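# Wash a plate in WASHER and return it to N1

## Task

Take the plate from nest N1 and lay it flat in the pocket of the WASHER carrier, between its locators; either orientation is acceptable. Release it and press START, then watch the lamp: amber followed by green means success. If the lamp instead goes dark and then red, or you discover the plate is not properly seated, reseat it and press START again. Afterwards carry the plate back to N1 and seat it with well A1 at the nest corner labelled A1. Everything must stay in place without the robot holding it; finish with the gripper open and the arm moved away.

## Robot and tools

Robot: one six-joint arm with a two-finger parallel gripper. Its fingers extend along the gripper's +z axis and close along its y axis. The reported end_effector_position is the point midway between the finger pads, roughly 1 cm behind the fingertips.

Frame: all poses are in the scene frame. Its origin sits on the table surface beneath the arm base; +z is up, and +y points left for someone facing along +x. The base itself may be slightly tilted. Distances are metres, orientations are unit quaternions written w first.

Row format (shared by both motion tools): 8 numbers [x, y, z, qw, qx, qy, qz, opening]. x, y, z is an absolute target position for end_effector_position; qw..qz is an absolute target orientation for end_effector_quat_wxyz. This is a pose, not an offset. opening runs from -1 (closed) to +1 (fully open, 0.094 m). Repeat the intended quaternion in every row rather than copying the last reported one, which may have drifted.

execute_actions(actions): actions is a list of actions; each action is a list of up to 15 rows, one row per 1/30 s control step. If an action has fewer than 15 rows, its final row is repeated to fill the rest. An empty list only returns the current state and images. An action is rejected if its target lies more than 0.6 m from the gripper's starting position along any of the gripper's own axes. If any action is malformed, or the first one fails that check against the latest reported state, nothing in the call runs.

Per-step limits: each step, the commanded pose is clamped to at most 70 mm and 16 degrees away from the measured pose, then damped inverse kinematics drives the joints, favouring position over orientation. So a distant target needs several actions; after an action ends the arm continues only as far as the last clamped pose. Motions commonly finish a centimetre or more short, usually too low. The elbow cannot fully straighten.

move(target, speed, blocking): target is one row (absolute pose plus opening). The gripper follows a straight path for 0.5 to 10 s; a path needing longer stops early. speed is the path's top speed in m/s, 0.002 to 0.5, default 0.25; rotation is capped at twice that value in rad/s, taking the shorter direction. The path ignores obstacles, and the real gripper can lag, wander or exceed the speed, especially near full reach. The opening is applied when the move starts. The result adds a move: line giving the outcome (done, off_target, moving, held, fault), the distance to target, and active limits: limits=paced means the sent pose was clamped; limits=held means a check blocked some steps, after which the arm may surge. With blocking=false the call returns after 0.5 s while the arm keeps going; use wait(0) to poll, and call wait or stop before sending further rows or moves.

wait(seconds): 0 to 10 s; the arm keeps its last command and a running move continues; returns early if the move ends. stop(): brakes a running move (needs room, more when fast); fingers continue. zoom_image(camera, region): camera is cam_high, cam_low or cam_wrist (each 672x504); region is [x0, y0, x1, y1] in pixels from the top-left, at most 504x504. finished_scene(scene): pass the current scene number; irreversible, and it reports success.

Reading results: the state line gives the gripper pose; the printed position can be slightly off, more so at long reach. Hand target is the pose the controller is currently heading for. Joint positions and Joint velocities list waist, shoulder, elbow, wrist pitch, wrist yaw, wrist roll (rad, rad/s), then finger-pad gap (m, m/s). Joint ranges: waist -2.618 to 3.054, shoulder 0.000 to 3.142, elbow 0.000 to 3.142, wrist pitch -1.571 to 1.571, wrist yaw -1.571 to 1.571, wrist roll -2.094 to 2.094. Step readings list end_effector_position at some steps; HELD marks a step that was partly or wholly held back. A pose unreachable line means the clearance check (which treats any block or post under the base as arm) altered or blocked the command. FAULT lines mark stops.

Gripping: grip_measured reports opening on the command scale; readings may carry a constant error of about 1 mm. To hold something, command roughly 0.03 below grip_measured; less than that holds gently. Pads push about 50 to 62 N each, less on very thin parts, with a brief spike on first contact.

Heat: carrying a load warms the motors, even while you are thinking, since the arm holds its last command then. MOTOR HOT appears from 75 °C; at 90 °C the arm halts for 10 s; at 100 °C the motors let go and the arm drops. These show as OVER-TEMPERATURE FAULT lines.

Scene facts: the washer has no plate sensor, so confirm seating yourself. Well A1 is at the plate's clipped corner. START is the leftmost key on the bottom row of the washer keypad. The bottle stand behind the washer is loose and easy to topple. Occasional disturbances may pull on a held part or shove loose items.

Avoid: knocking or setting anything off the table, dropping the plate, fast impacts (faster motion hits harder, and aiming further past a contact presses harder), and leaving the plate supported only by the gripper. Press keys gently.

Each tool is called after "Call:" as name(argument=value, ...) on one line, values as JSON.

## Session

Call:
execute_actions(actions=[])

Scene clock: 0.00 s.
end_effector_position=(+0.4696, +0.4668, +0.2013) grip_measured=+1.000 end_effector_quat_wxyz=(-0.239, +0.912, -0.092, +0.320)
Joint positions: [ 0.849  1.849  1.874 -0.383 -0.045 -2.077  0.094]
Joint velocities: [-0.012 -0.017  0.007 -0.051  0.037  0.007  0.   ]
Hand target: +0.471, +0.467, +0.213; -0.246, +0.908, -0.094, +0.325

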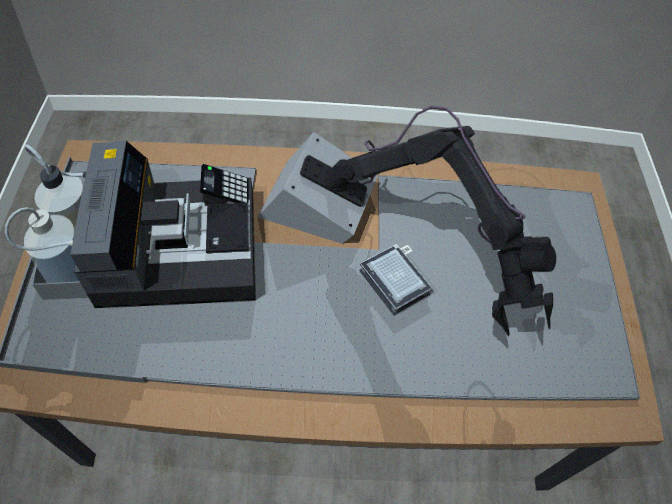

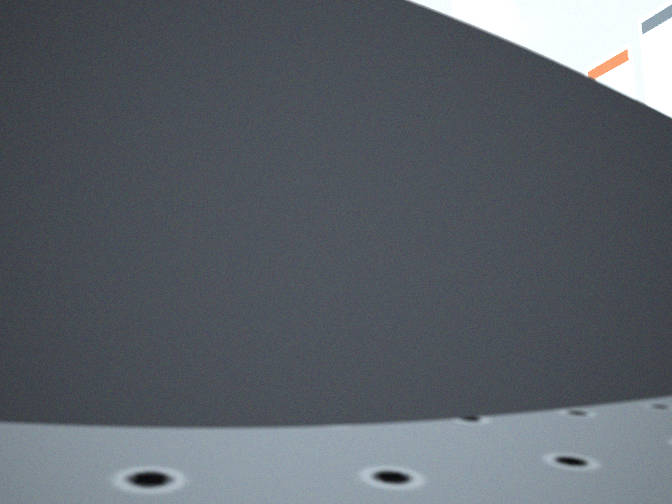

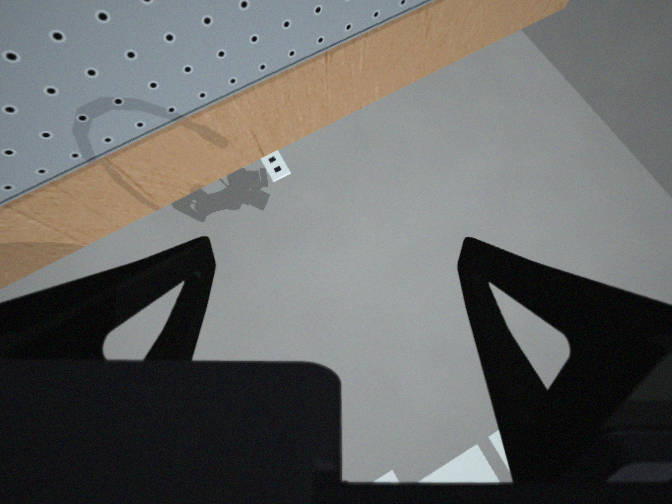

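Call:
zoom_image(camera="cam_high", region=[340, 225, 460, 330])

Call:
zoom_image(camera="cam_high", region=[120, 140, 300, 320])

Region (340, 225, 460, 330) of cam_high's 672x504 image, scaled by 4.200, with more detail than that image has; it fills the top 441 rows of this view, and the rest is white.

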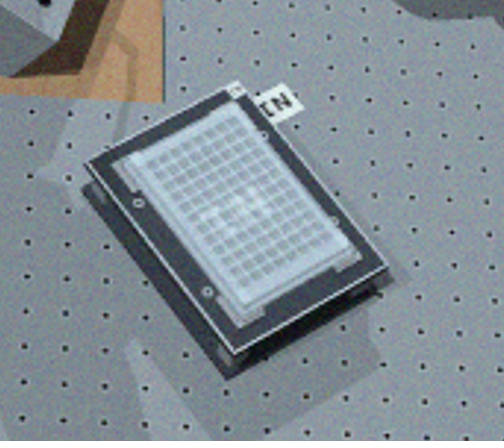

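Region (120, 140, 300, 320) of cam_high's 672x504 image, scaled by 2.800, with more detail than that image has.

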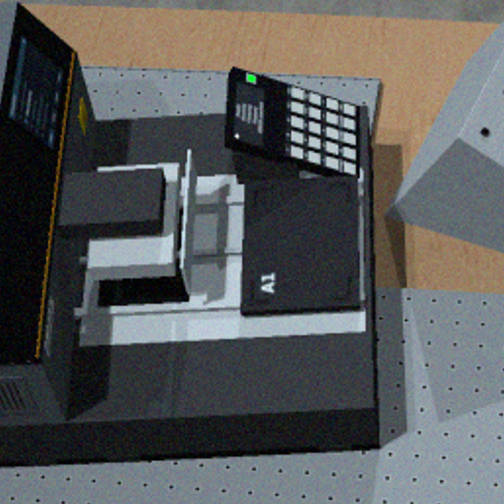

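Call:
move(target=[0.25, 0.187, 0.19, 0, -0.2965, 0.955, 0, 1], speed=0.45)

Scene clock: 16.40 s.
end_effector_position=(+0.2549, +0.1897, +0.1859) grip_measured=+1.000 end_effector_quat_wxyz=(-0.004, -0.306, +0.952, +0.000)
Joint positions: [ 0.396  1.314  1.225 -1.237 -0.415 -0.349  0.094]
Joint velocities: [-0.002 -0.012 -0.007 -0.051 -0.007 -0.022  0.   ]
Hand target: +0.249, +0.188, +0.190; +0.000, -0.295, +0.955, +0.004
Off the commanded pose: 0.007 m, 1 deg.
move: done

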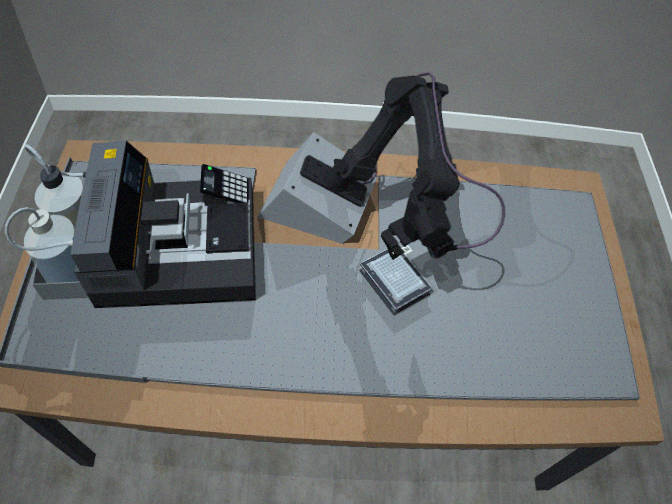

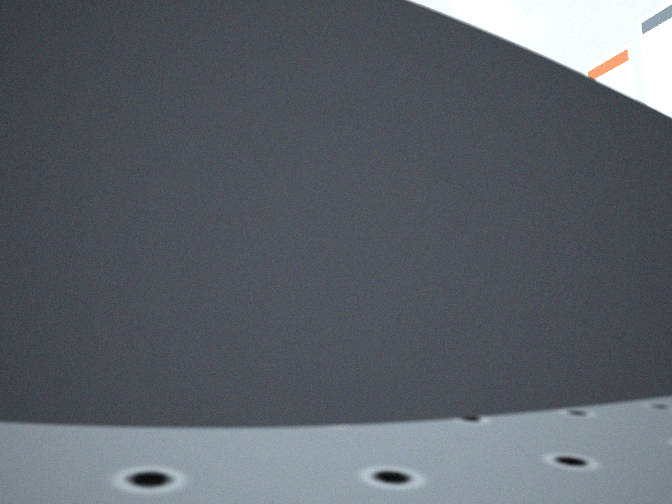

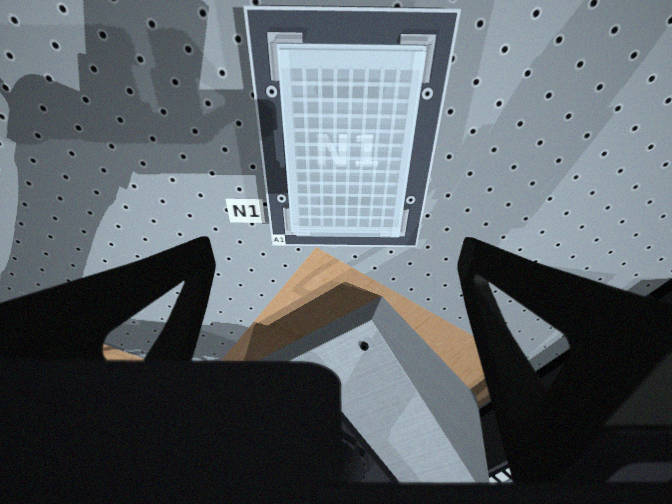

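Call:
zoom_image(camera="cam_wrist", region=[230, 0, 480, 260])

Region (230, 0, 480, 260) of cam_wrist's 672x504 image, scaled by 1.938, with more detail than that image has; it fills the left 485 columns of this view, and the rest is white.

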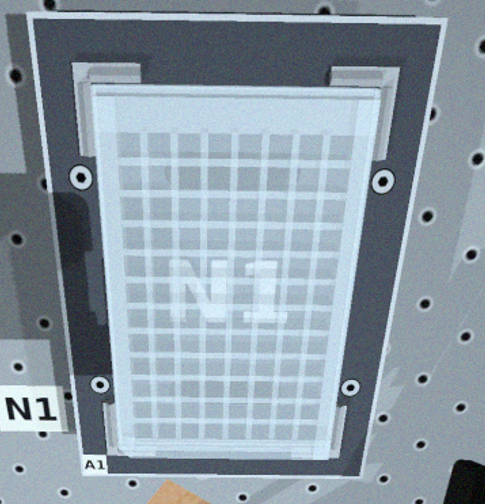

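Call:
move(target=[0.2535, 0.1795, 0.076, 0, -0.2955, 0.9553, 0, 1], speed=0.14)

Scene clock: 25.70 s.
end_effector_position=(+0.2546, +0.1809, +0.0817) grip_measured=+1.000 end_effector_quat_wxyz=(+0.002, -0.298, +0.955, +0.002)
Joint positions: [ 0.536  1.406  0.903 -0.753 -0.379 -0.181  0.094]
Joint velocities: [-0.007 -0.002  0.012 -0.037  0.007  0.051  0.   ]
Hand target: +0.253, +0.179, +0.076; -0.000, -0.296, +0.955, -0.001
Off the commanded pose: 0.006 m, 0 deg.
move: done

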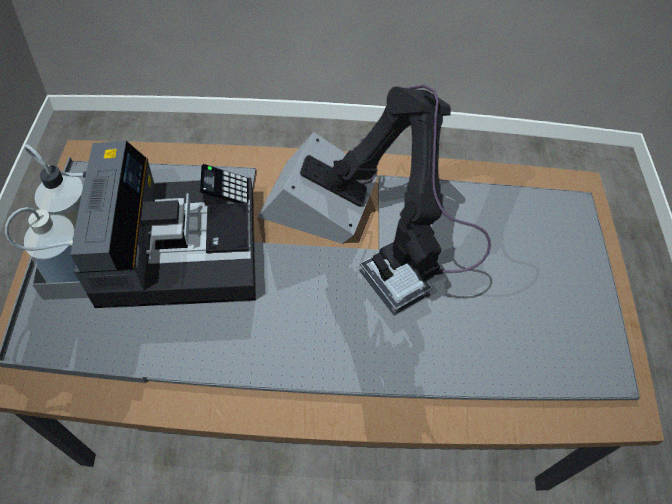

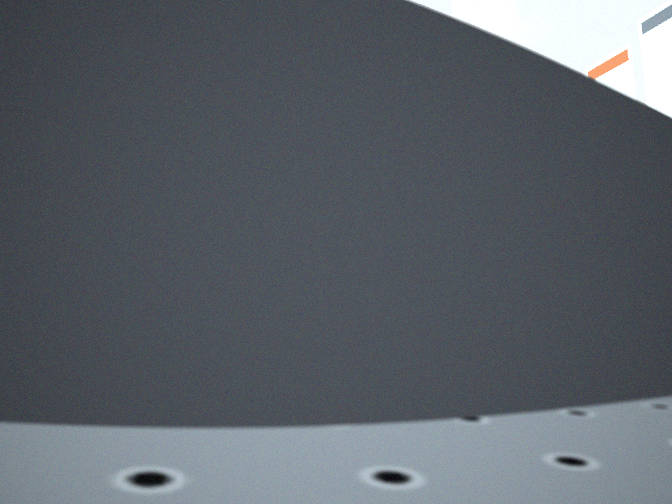

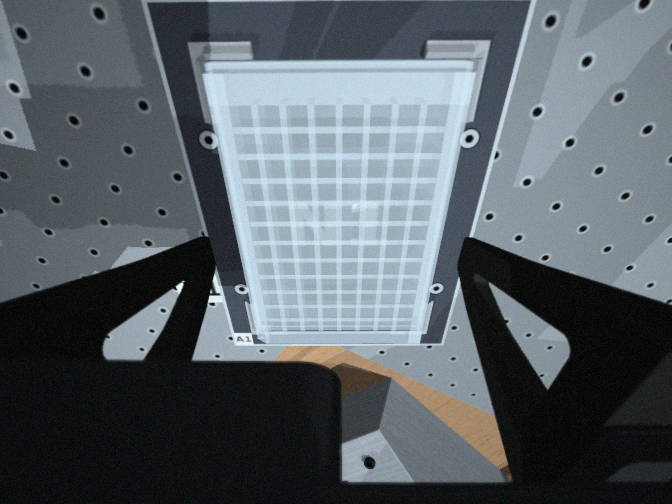

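Call:
execute_actions(actions=[])

Scene clock: 37.37 s.
end_effector_position=(+0.2548, +0.1810, +0.0817) grip_measured=+1.000 end_effector_quat_wxyz=(+0.002, -0.298, +0.955, +0.002)
Joint positions: [ 0.536  1.406  0.903 -0.752 -0.379 -0.18   0.094]
Joint velocities: [-0.002 -0.002  0.007  0.007 -0.051  0.037  0.   ]
Hand target: +0.253, +0.179, +0.076; -0.001, -0.296, +0.955, -0.001
Off the commanded pose: 0.006 m, 0 deg.

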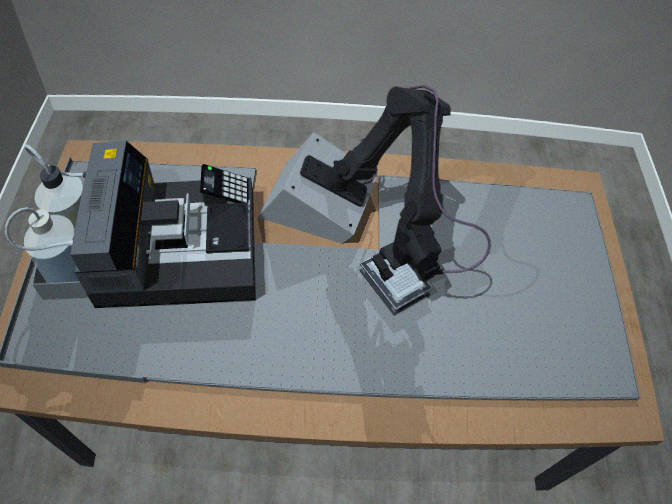

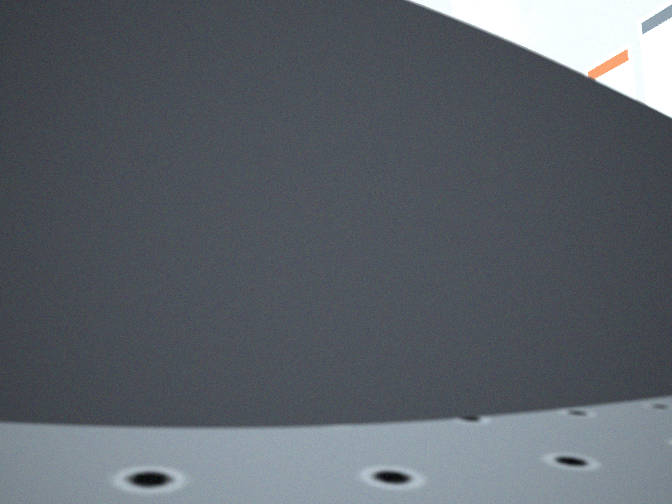

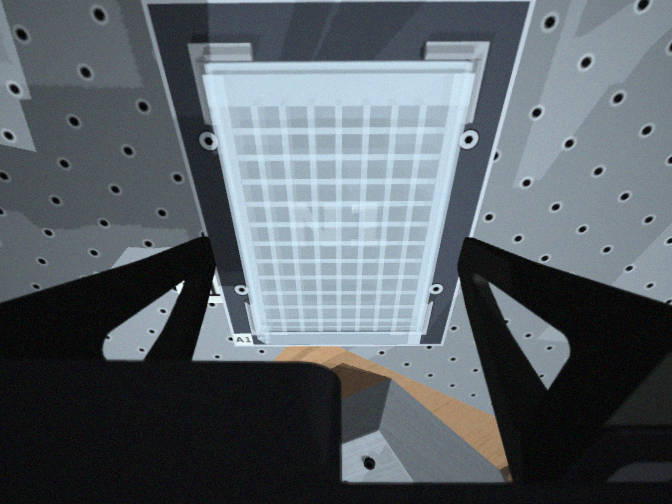

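Call:
move(target=[0.254,0.1787,0.056,0,-0.2955,0.9553,0,1], speed=0.03)

Scene clock: 41.00 s.
end_effector_position=(+0.2571, +0.1820, +0.0631) grip_measured=+1.000 end_effector_quat_wxyz=(+0.005, -0.299, +0.954, +0.003)
Joint positions: [ 0.563  1.449  0.87  -0.66  -0.372 -0.153  0.094]
Joint velocities: [-0.027  0.007 -0.012 -0.066 -0.022  0.037  0.   ]
Hand target: +0.254, +0.178, +0.056; -0.000, -0.296, +0.955, -0.000
Off the commanded pose: 0.008 m, 1 deg.
move: done

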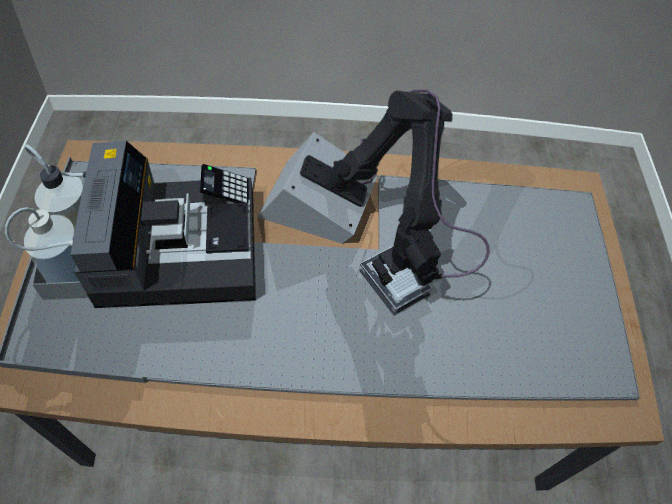

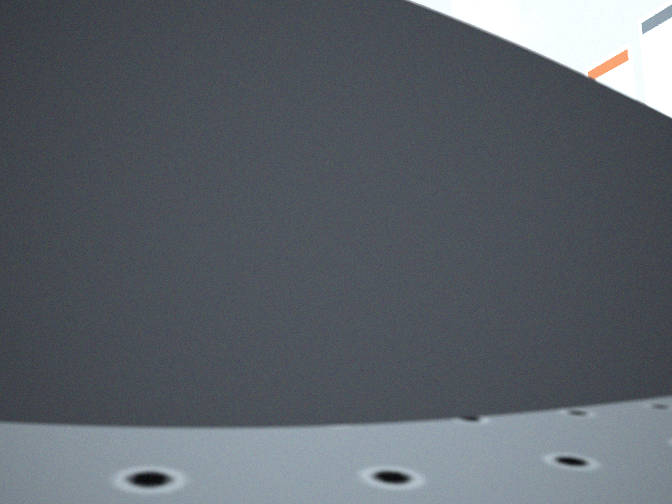

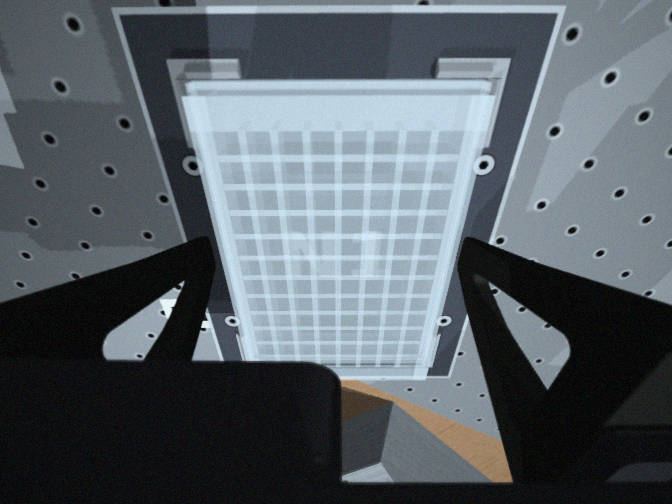

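Call:
move(target=[0.2495,0.1753,0.053,0,-0.2955,0.9553,0,1], speed=0.02)

Scene clock: 50.13 s.
end_effector_position=(+0.2520, +0.1776, +0.0585) grip_measured=+1.000 end_effector_quat_wxyz=(+0.000, -0.297, +0.955, +0.002)
Joint positions: [ 0.563  1.449  0.845 -0.646 -0.372 -0.152  0.094]
Joint velocities: [ 0.012  0.012  0.007 -0.022 -0.081  0.022  0.   ]
Hand target: +0.249, +0.175, +0.053; -0.000, -0.296, +0.955, +0.000
Off the commanded pose: 0.006 m, 0 deg.
move: done

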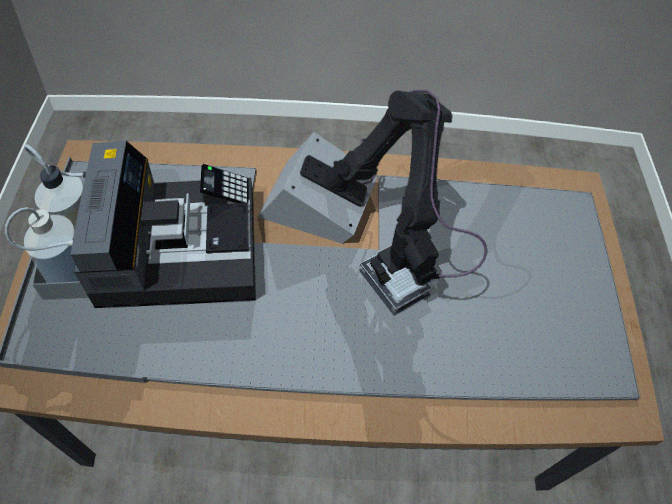

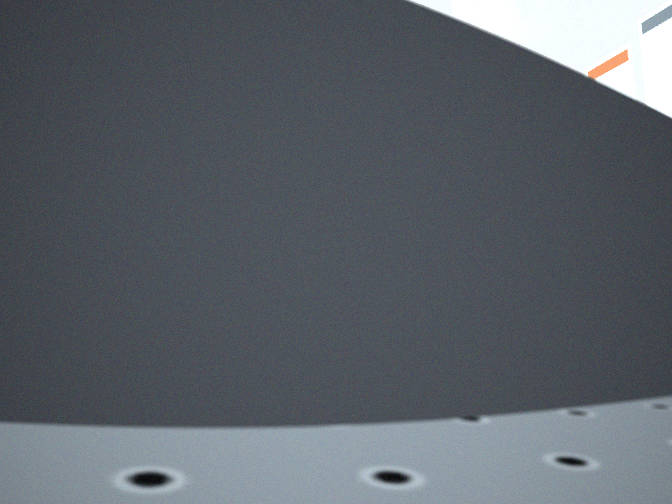

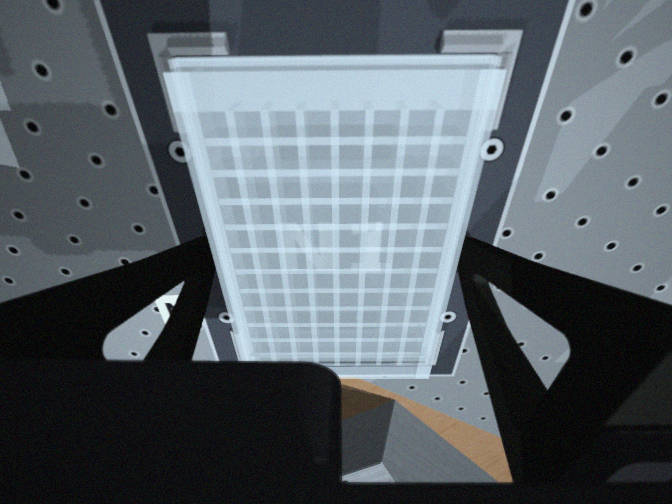

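Call:
execute_actions(actions=[[[0.2495,0.1753,0.053,0,-0.2955,0.9553,0,0.92],[0.2495,0.1753,0.053,0,-0.2955,0.9553,0,0.9],[0.2495,0.1753,0.053,0,-0.2955,0.9553,0,0.88],[0.2495,0.1753,0.053,0,-0.2955,0.9553,0,0.86],[0.2495,0.1753,0.053,0,-0.2955,0.9553,0,0.84],[0.2495,0.1753,0.053,0,-0.2955,0.9553,0,0.82],[0.2495,0.1753,0.053,0,-0.2955,0.9553,0,0.8],[0.2495,0.1753,0.053,0,-0.2955,0.9553,0,0.785],[0.2495,0.1753,0.053,0,-0.2955,0.9553,0,0.77],[0.2495,0.1753,0.053,0,-0.2955,0.9553,0,0.755],[0.2495,0.1753,0.053,0,-0.2955,0.9553,0,0.74]],[]])

Scene clock: 57.57 s.
end_effector_position=(+0.2523, +0.1779, +0.0585) grip_measured=+0.786 end_effector_quat_wxyz=(+0.001, -0.297, +0.955, +0.003)
Joint positions: [ 0.563  1.449  0.845 -0.644 -0.372 -0.152  0.084]
Joint velocities: [ 0.002 -0.012  0.017 -0.037  0.037 -0.022  0.   ]
Hand target: +0.249, +0.175, +0.053; -0.000, -0.295, +0.955, +0.000
Off the commanded pose: 0.007 m, 0 deg.
Step readings (end_effector_position):
0: (+0.2520, +0.1776, +0.0585)
1: (+0.2520, +0.1778, +0.0585)
2: (+0.2521, +0.1778, +0.0585)
4: (+0.2521, +0.1778, +0.0585)
8: (+0.2523, +0.1779, +0.0585)
15: end_effector_position above

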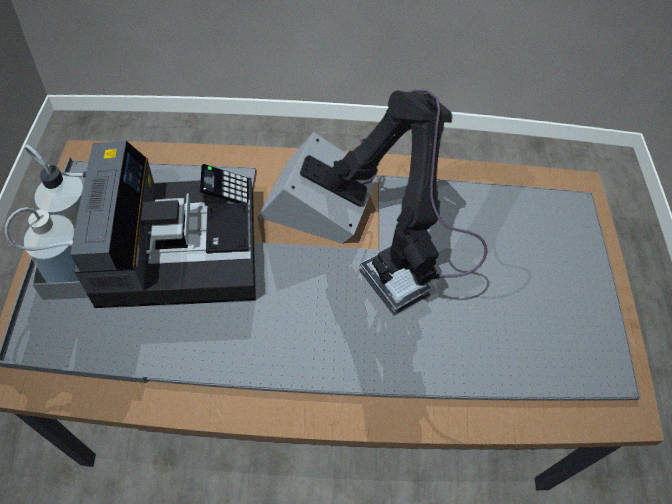

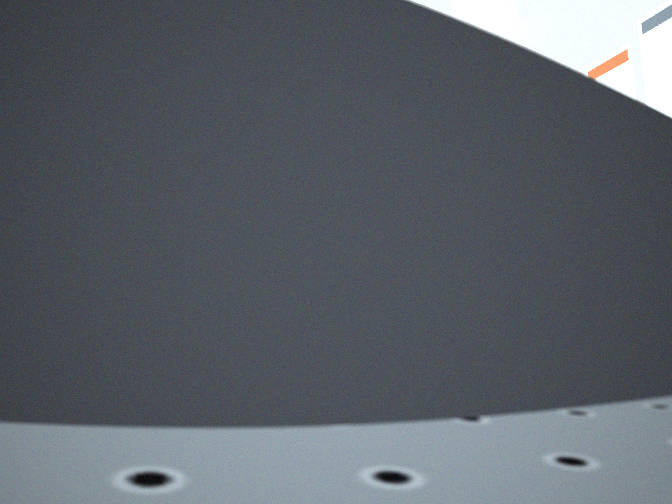

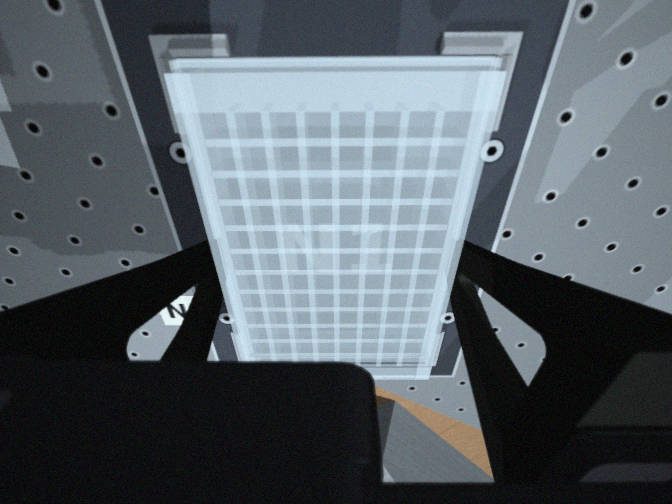

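Call:
execute_actions(actions=[[[0.251,0.1763,0.057,0.005,-0.2955,0.9553,0.002,0.74],[0.2525,0.1773,0.061,0.01,-0.2955,0.9553,0.003,0.74],[0.254,0.1783,0.065,0.015,-0.2955,0.9553,0.005,0.74],[0.2555,0.1793,0.069,0.02,-0.2955,0.9553,0.006,0.74],[0.257,0.1803,0.073,0.025,-0.2955,0.9553,0.008,0.74],[0.257,0.1803,0.075,0.025,-0.2955,0.9553,0.008,0.74],[0.257,0.1803,0.077,0.025,-0.2955,0.9553,0.008,0.74],[0.257,0.1803,0.079,0.025,-0.2955,0.9553,0.008,0.74],[0.257,0.1803,0.081,0.025,-0.2955,0.9553,0.008,0.74],[0.257,0.1803,0.083,0.025,-0.2955,0.9553,0.008,0.74],[0.257,0.1803,0.086,0.025,-0.2955,0.9553,0.008,0.74],[0.257,0.1803,0.089,0.025,-0.2955,0.9553,0.008,0.74],[0.257,0.1803,0.092,0.025,-0.2955,0.9553,0.008,0.74],[0.257,0.1803,0.095,0.025,-0.2955,0.9553,0.008,0.74],[0.257,0.1803,0.098,0.025,-0.2955,0.9553,0.008,0.74]],[[0.257,0.1803,0.102,0.025,-0.2955,0.9553,0.008,0.74],[0.257,0.1803,0.106,0.025,-0.2955,0.9553,0.008,0.74],[0.257,0.1803,0.110,0.025,-0.2955,0.9553,0.008,0.74],[0.257,0.1803,0.114,0.025,-0.2955,0.9553,0.008,0.74],[0.257,0.1803,0.118,0.025,-0.2955,0.9553,0.008,0.74],[0.257,0.1803,0.122,0.025,-0.2955,0.9553,0.008,0.74],[0.257,0.1803,0.126,0.025,-0.2955,0.9553,0.008,0.74],[0.257,0.1803,0.130,0.025,-0.2955,0.9553,0.008,0.74],[0.257,0.1803,0.134,0.025,-0.2955,0.9553,0.008,0.74],[0.257,0.1803,0.138,0.025,-0.2955,0.9553,0.008,0.74],[0.257,0.1803,0.142,0.025,-0.2955,0.9553,0.008,0.74],[0.257,0.1803,0.146,0.025,-0.2955,0.9553,0.008,0.74],[0.257,0.1803,0.150,0.025,-0.2955,0.9553,0.008,0.74],[0.257,0.1803,0.153,0.025,-0.2955,0.9553,0.008,0.74],[0.257,0.1803,0.155,0.025,-0.2955,0.9553,0.008,0.74]]])

Scene clock: 71.67 s.
end_effector_position=(+0.2590, +0.1773, +0.1327) grip_measured=+0.786 end_effector_quat_wxyz=(+0.022, -0.289, +0.957, +0.003)
Joint positions: [ 0.434  1.307  0.995 -0.941 -0.409 -0.25   0.084]
Joint velocities: [-0.173 -0.085  0.281 -0.462 -0.051 -0.198 -0.001]
Hand target: +0.257, +0.181, +0.153; +0.027, -0.295, +0.955, +0.008
Off the commanded pose: 0.023 m, 1 deg.
Step readings (end_effector_position; steps 1 to 15: 1st action; 16 to 30: 2nd action):
0: (+0.2523, +0.1779, +0.0585)
1: (+0.2523, +0.1779, +0.0585)
2: (+0.2523, +0.1779, +0.0585)
4: (+0.2524, +0.1782, +0.0589)
8: (+0.2535, +0.1791, +0.0647)
15: (+0.2500, +0.1747, +0.0759)
16: (+0.2488, +0.1736, +0.0780)
17: (+0.2482, +0.1729, +0.0806)
19: (+0.2493, +0.1731, +0.0875)
23: (+0.2547, +0.1758, +0.1049)
30: end_effector_position above

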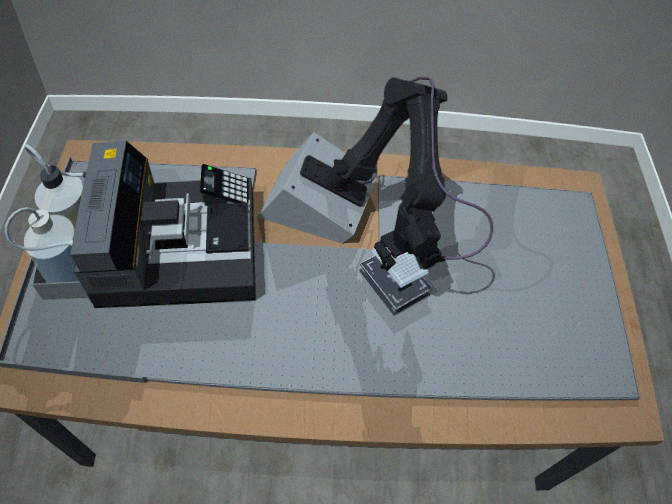

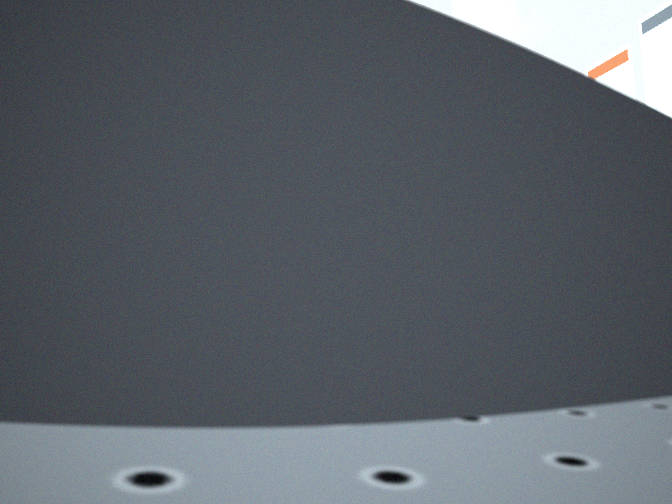

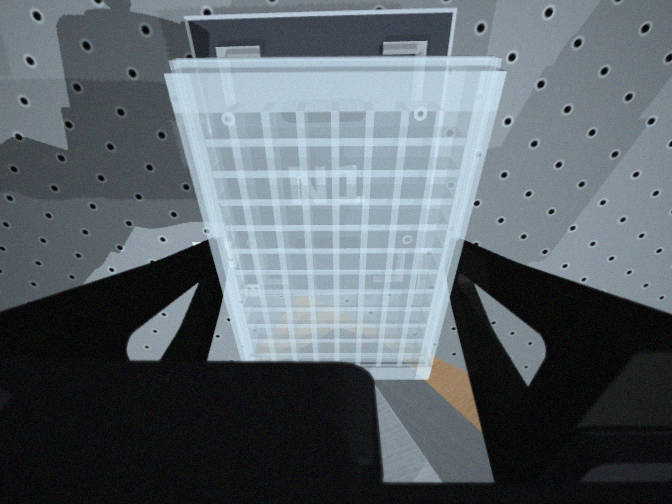

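Call:
move(target=[0.30,-0.03,0.205,0,-0.1,0.995,0,0.74], speed=0.2)

Call:
move(target=[0.175,-0.265,0.19,0,0,1,0,0.74], speed=0.2)

Scene clock: 76.40 s.
end_effector_position=(+0.2963, -0.0233, +0.1967) grip_measured=+0.786 end_effector_quat_wxyz=(-0.006, -0.098, +0.995, +0.007)
Joint positions: [-0.352  1.732  1.307 -1.283 -0.473 -0.758  0.084]
Joint velocities: [ 0.002 -0.012 -0.012 -0.051 -0.051 -0.007  0.001]
Hand target: +0.302, -0.026, +0.205; +0.003, -0.100, +0.995, +0.003
Off the commanded pose: 0.011 m, 1 deg.
move: off_target

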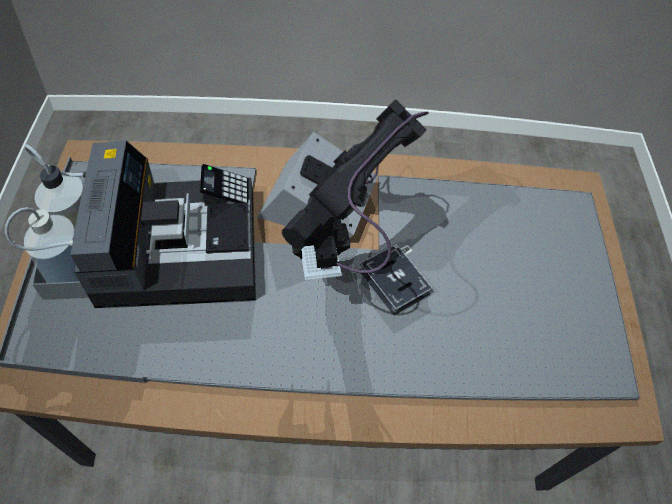

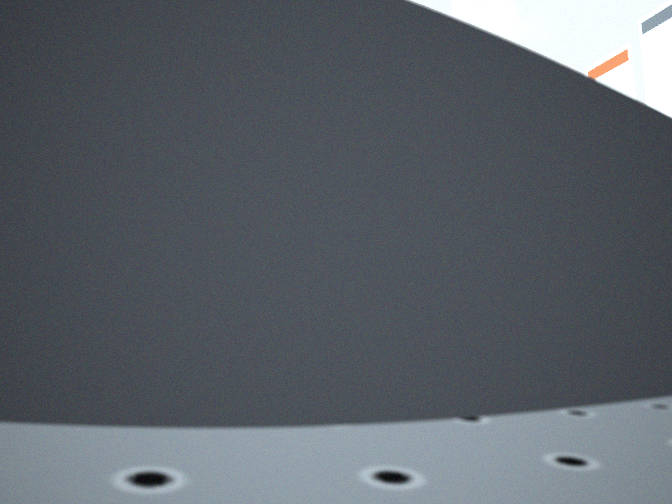

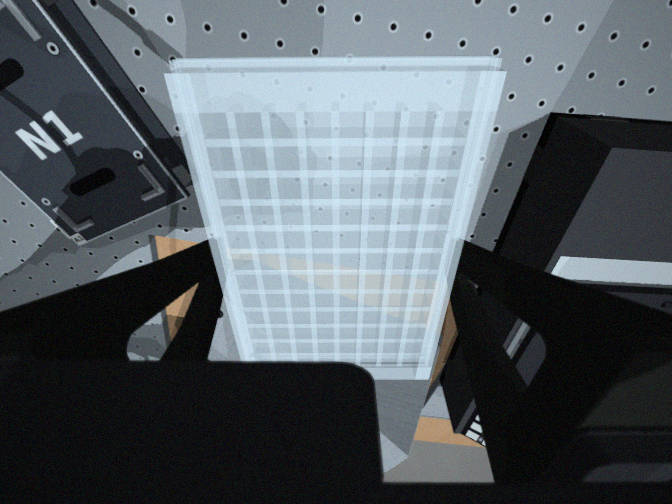

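Scene clock: 78.23 s.
end_effector_position=(+0.1753, -0.2560, +0.1821) grip_measured=+0.786 end_effector_quat_wxyz=(-0.004, +0.005, +1.000, +0.012)
Joint positions: [-0.996  2.272  1.506 -1.214 -0.303 -1.227  0.084]
Joint velocities: [ 0.007 -0.002 -0.007  0.022  0.037 -0.095  0.   ]
Hand target: +0.178, -0.263, +0.191; +0.003, -0.000, +1.000, +0.001
Off the commanded pose: 0.012 m, 2 deg.
move: off_target

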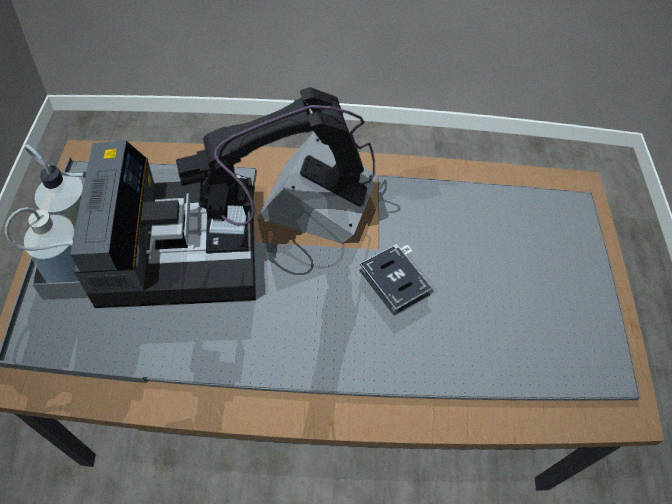

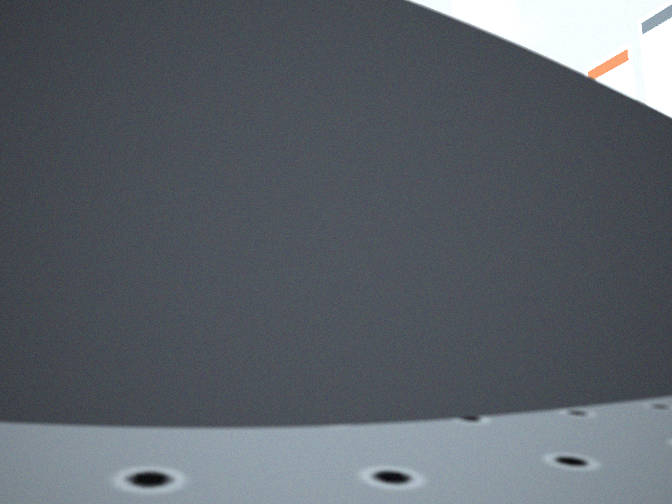

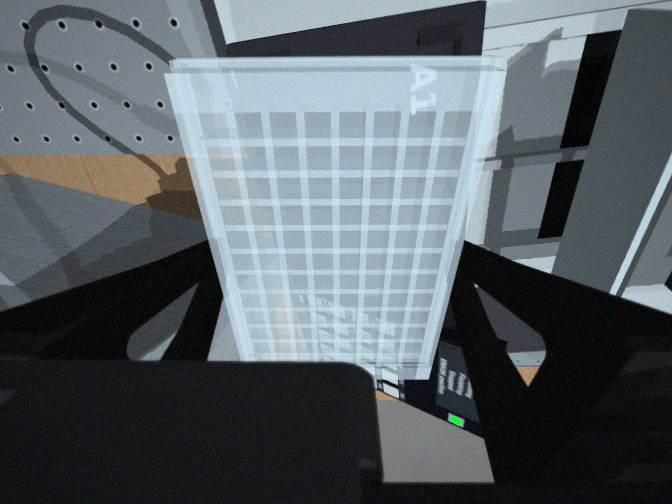

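Call:
move(target=[0.172,-0.275,0.15,0,-0.0732,0.9973,0,0.74], speed=0.06)

Scene clock: 85.37 s.
end_effector_position=(+0.1737, -0.2765, +0.1564) grip_measured=+0.786 end_effector_quat_wxyz=(+0.001, -0.069, +0.998, -0.005)
Joint positions: [-0.996  2.328  1.474 -1.088 -0.301 -1.363  0.084]
Joint velocities: [ 0.012  0.017 -0.002 -0.007 -0.037 -0.022  0.   ]
Hand target: +0.172, -0.275, +0.150; +0.000, -0.073, +0.997, +0.000
Off the commanded pose: 0.007 m, 1 deg.
move: done

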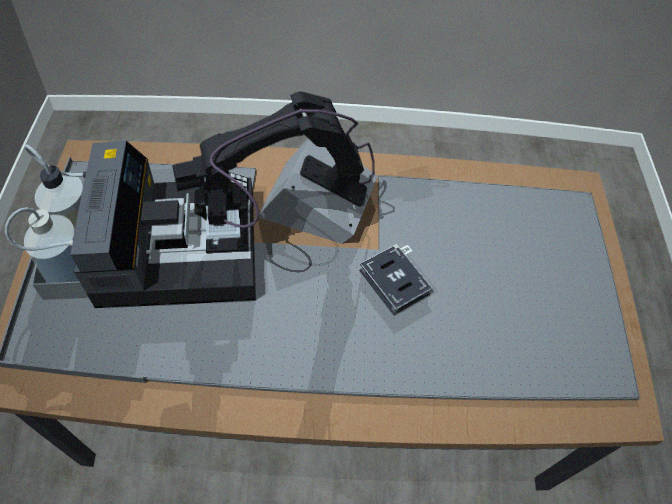

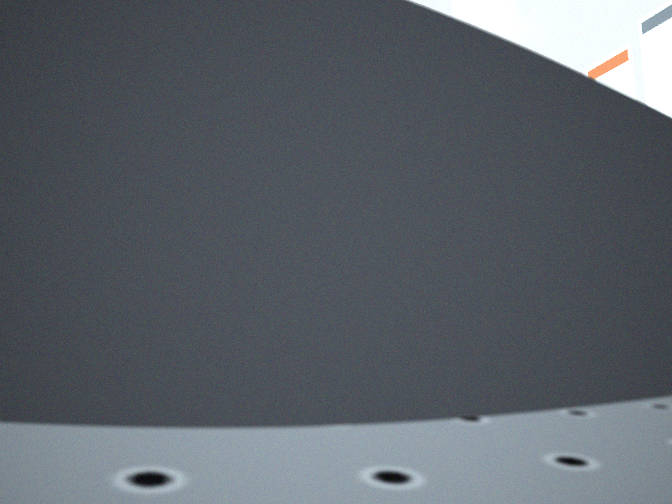

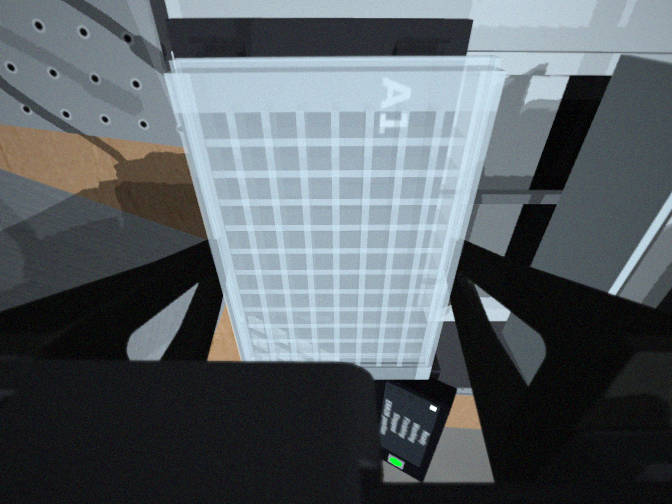

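Call:
zoom_image(camera="cam_wrist", region=[140, 0, 520, 120])

Region (140, 0, 520, 120) of cam_wrist's 672x504 image, scaled by 1.326, with more detail than that image has; it fills the top 159 rows of this view, and the rest is white.

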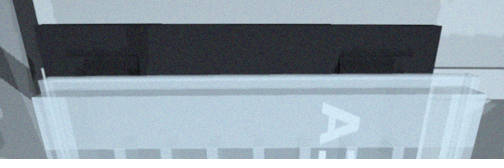

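Call:
move(target=[0.1672,-0.2701,0.123,0,-0.0732,0.9973,0.004,0.74], speed=0.04)

Call:
zoom_image(camera="cam_wrist", region=[120, 0, 560, 120])

Scene clock: 96.00 s.
end_effector_position=(+0.1669, -0.2727, +0.1292) grip_measured=+0.786 end_effector_quat_wxyz=(-0.003, -0.074, +0.997, -0.002)
Joint positions: [-0.986  2.342  1.382 -0.988 -0.301 -1.365  0.084]
Joint velocities: [-0.007 -0.012  0.012  0.066  0.051  0.007 -0.   ]
Hand target: +0.167, -0.270, +0.123; -0.000, -0.073, +0.997, +0.004
Off the commanded pose: 0.007 m, 1 deg.
move: done

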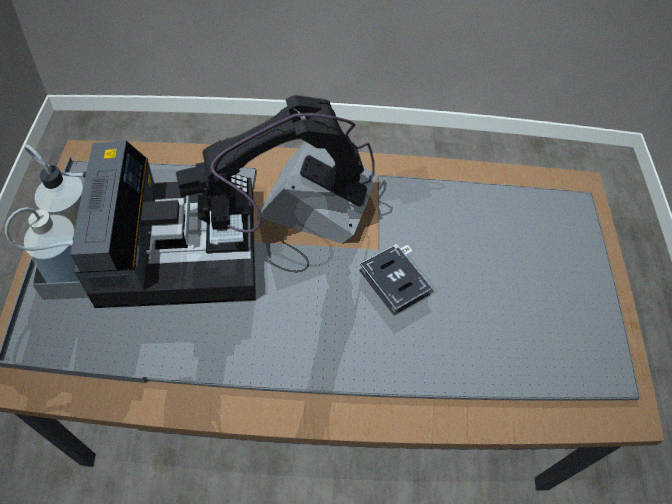

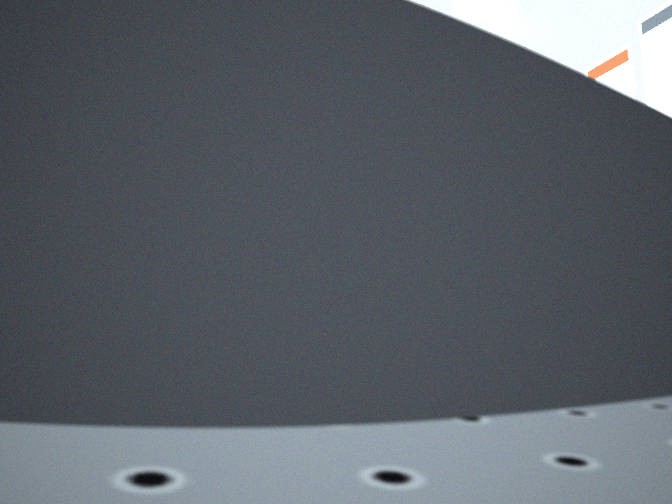

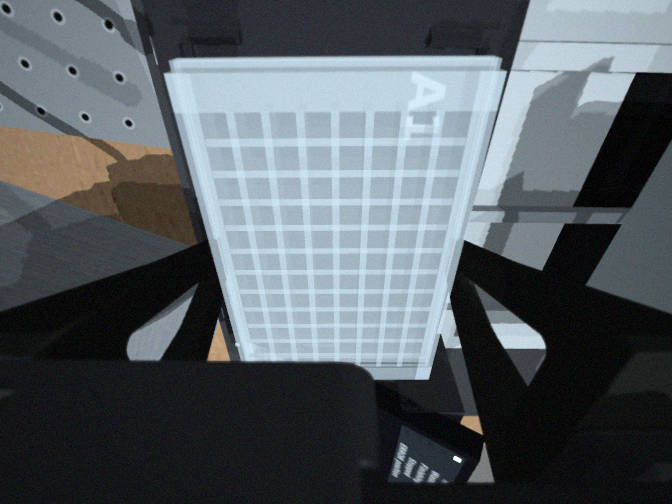

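Region (120, 0, 560, 120) of cam_wrist's 672x504 image, scaled by 1.145, with more detail than that image has; it fills the top 137 rows of this view, and the rest is white.

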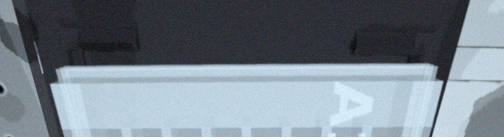

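Call:
zoom_image(camera="cam_wrist", region=[150, 0, 290, 80])

Call:
zoom_image(camera="cam_wrist", region=[390, 0, 530, 80])

Region (150, 0, 290, 80) of cam_wrist's 672x504 image, scaled by 3.600, with more detail than that image has; it fills the top 288 rows of this view, and the rest is white.

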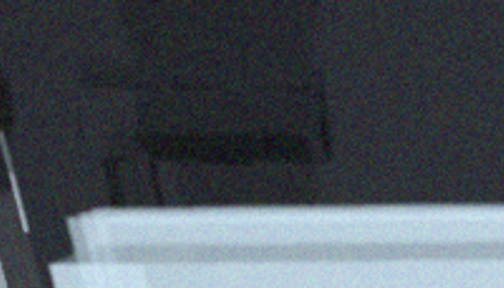

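Region (390, 0, 530, 80) of cam_wrist's 672x504 image, scaled by 3.600, with more detail than that image has; it fills the top 288 rows of this view, and the rest is white.

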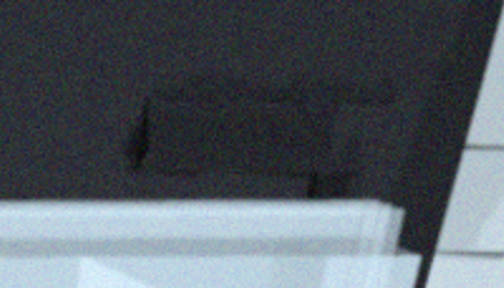

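Call:
move(target=[0.168,-0.2701,0.123,0,-0.059,0.9983,0.004,0.74], speed=0.03)

Call:
zoom_image(camera="cam_wrist", region=[150, 0, 290, 80])

Call:
zoom_image(camera="cam_wrist", region=[390, 0, 530, 80])

Scene clock: 112.63 s.
end_effector_position=(+0.1670, -0.2732, +0.1292) grip_measured=+0.786 end_effector_quat_wxyz=(-0.002, -0.063, +0.998, -0.003)
Joint positions: [-0.986  2.342  1.382 -0.986 -0.301 -1.343  0.084]
Joint velocities: [ 0.007  0.002  0.007 -0.051 -0.037 -0.037  0.   ]
Hand target: +0.168, -0.270, +0.123; -0.000, -0.059, +0.998, +0.004
Off the commanded pose: 0.007 m, 1 deg.
move: done

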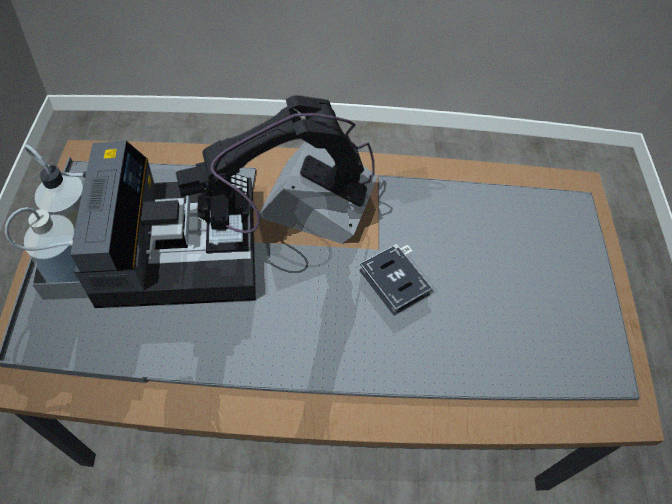

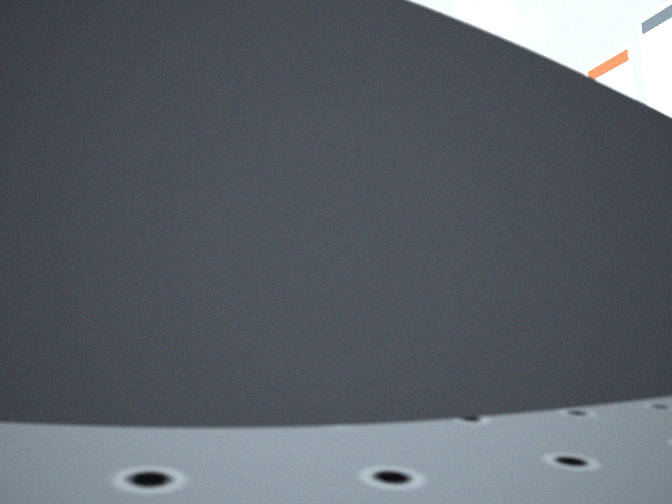

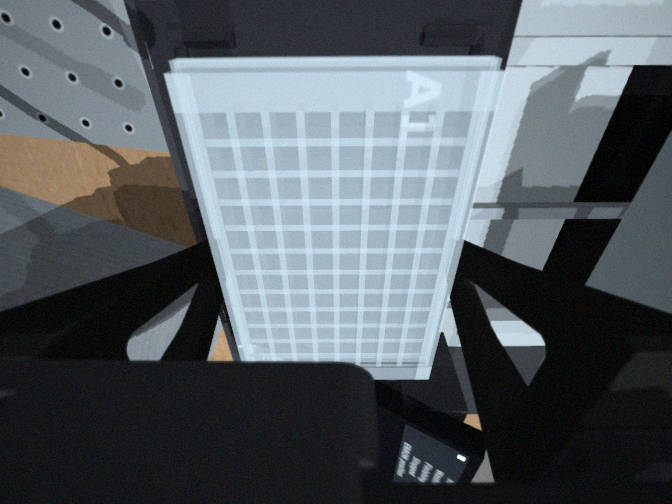

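Region (150, 0, 290, 80) of cam_wrist's 672x504 image, scaled by 3.600, with more detail than that image has; it fills the top 288 rows of this view, and the rest is white.

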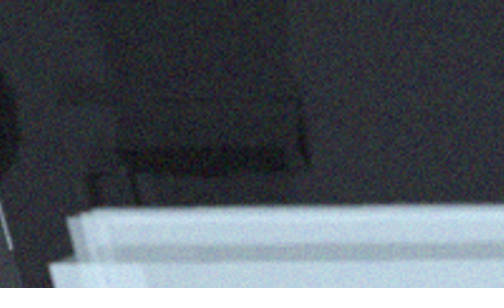

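Region (390, 0, 530, 80) of cam_wrist's 672x504 image, scaled by 3.600, with more detail than that image has; it fills the top 288 rows of this view, and the rest is white.

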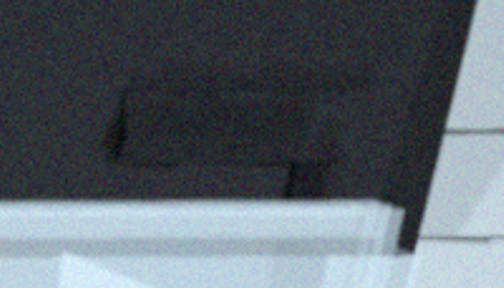

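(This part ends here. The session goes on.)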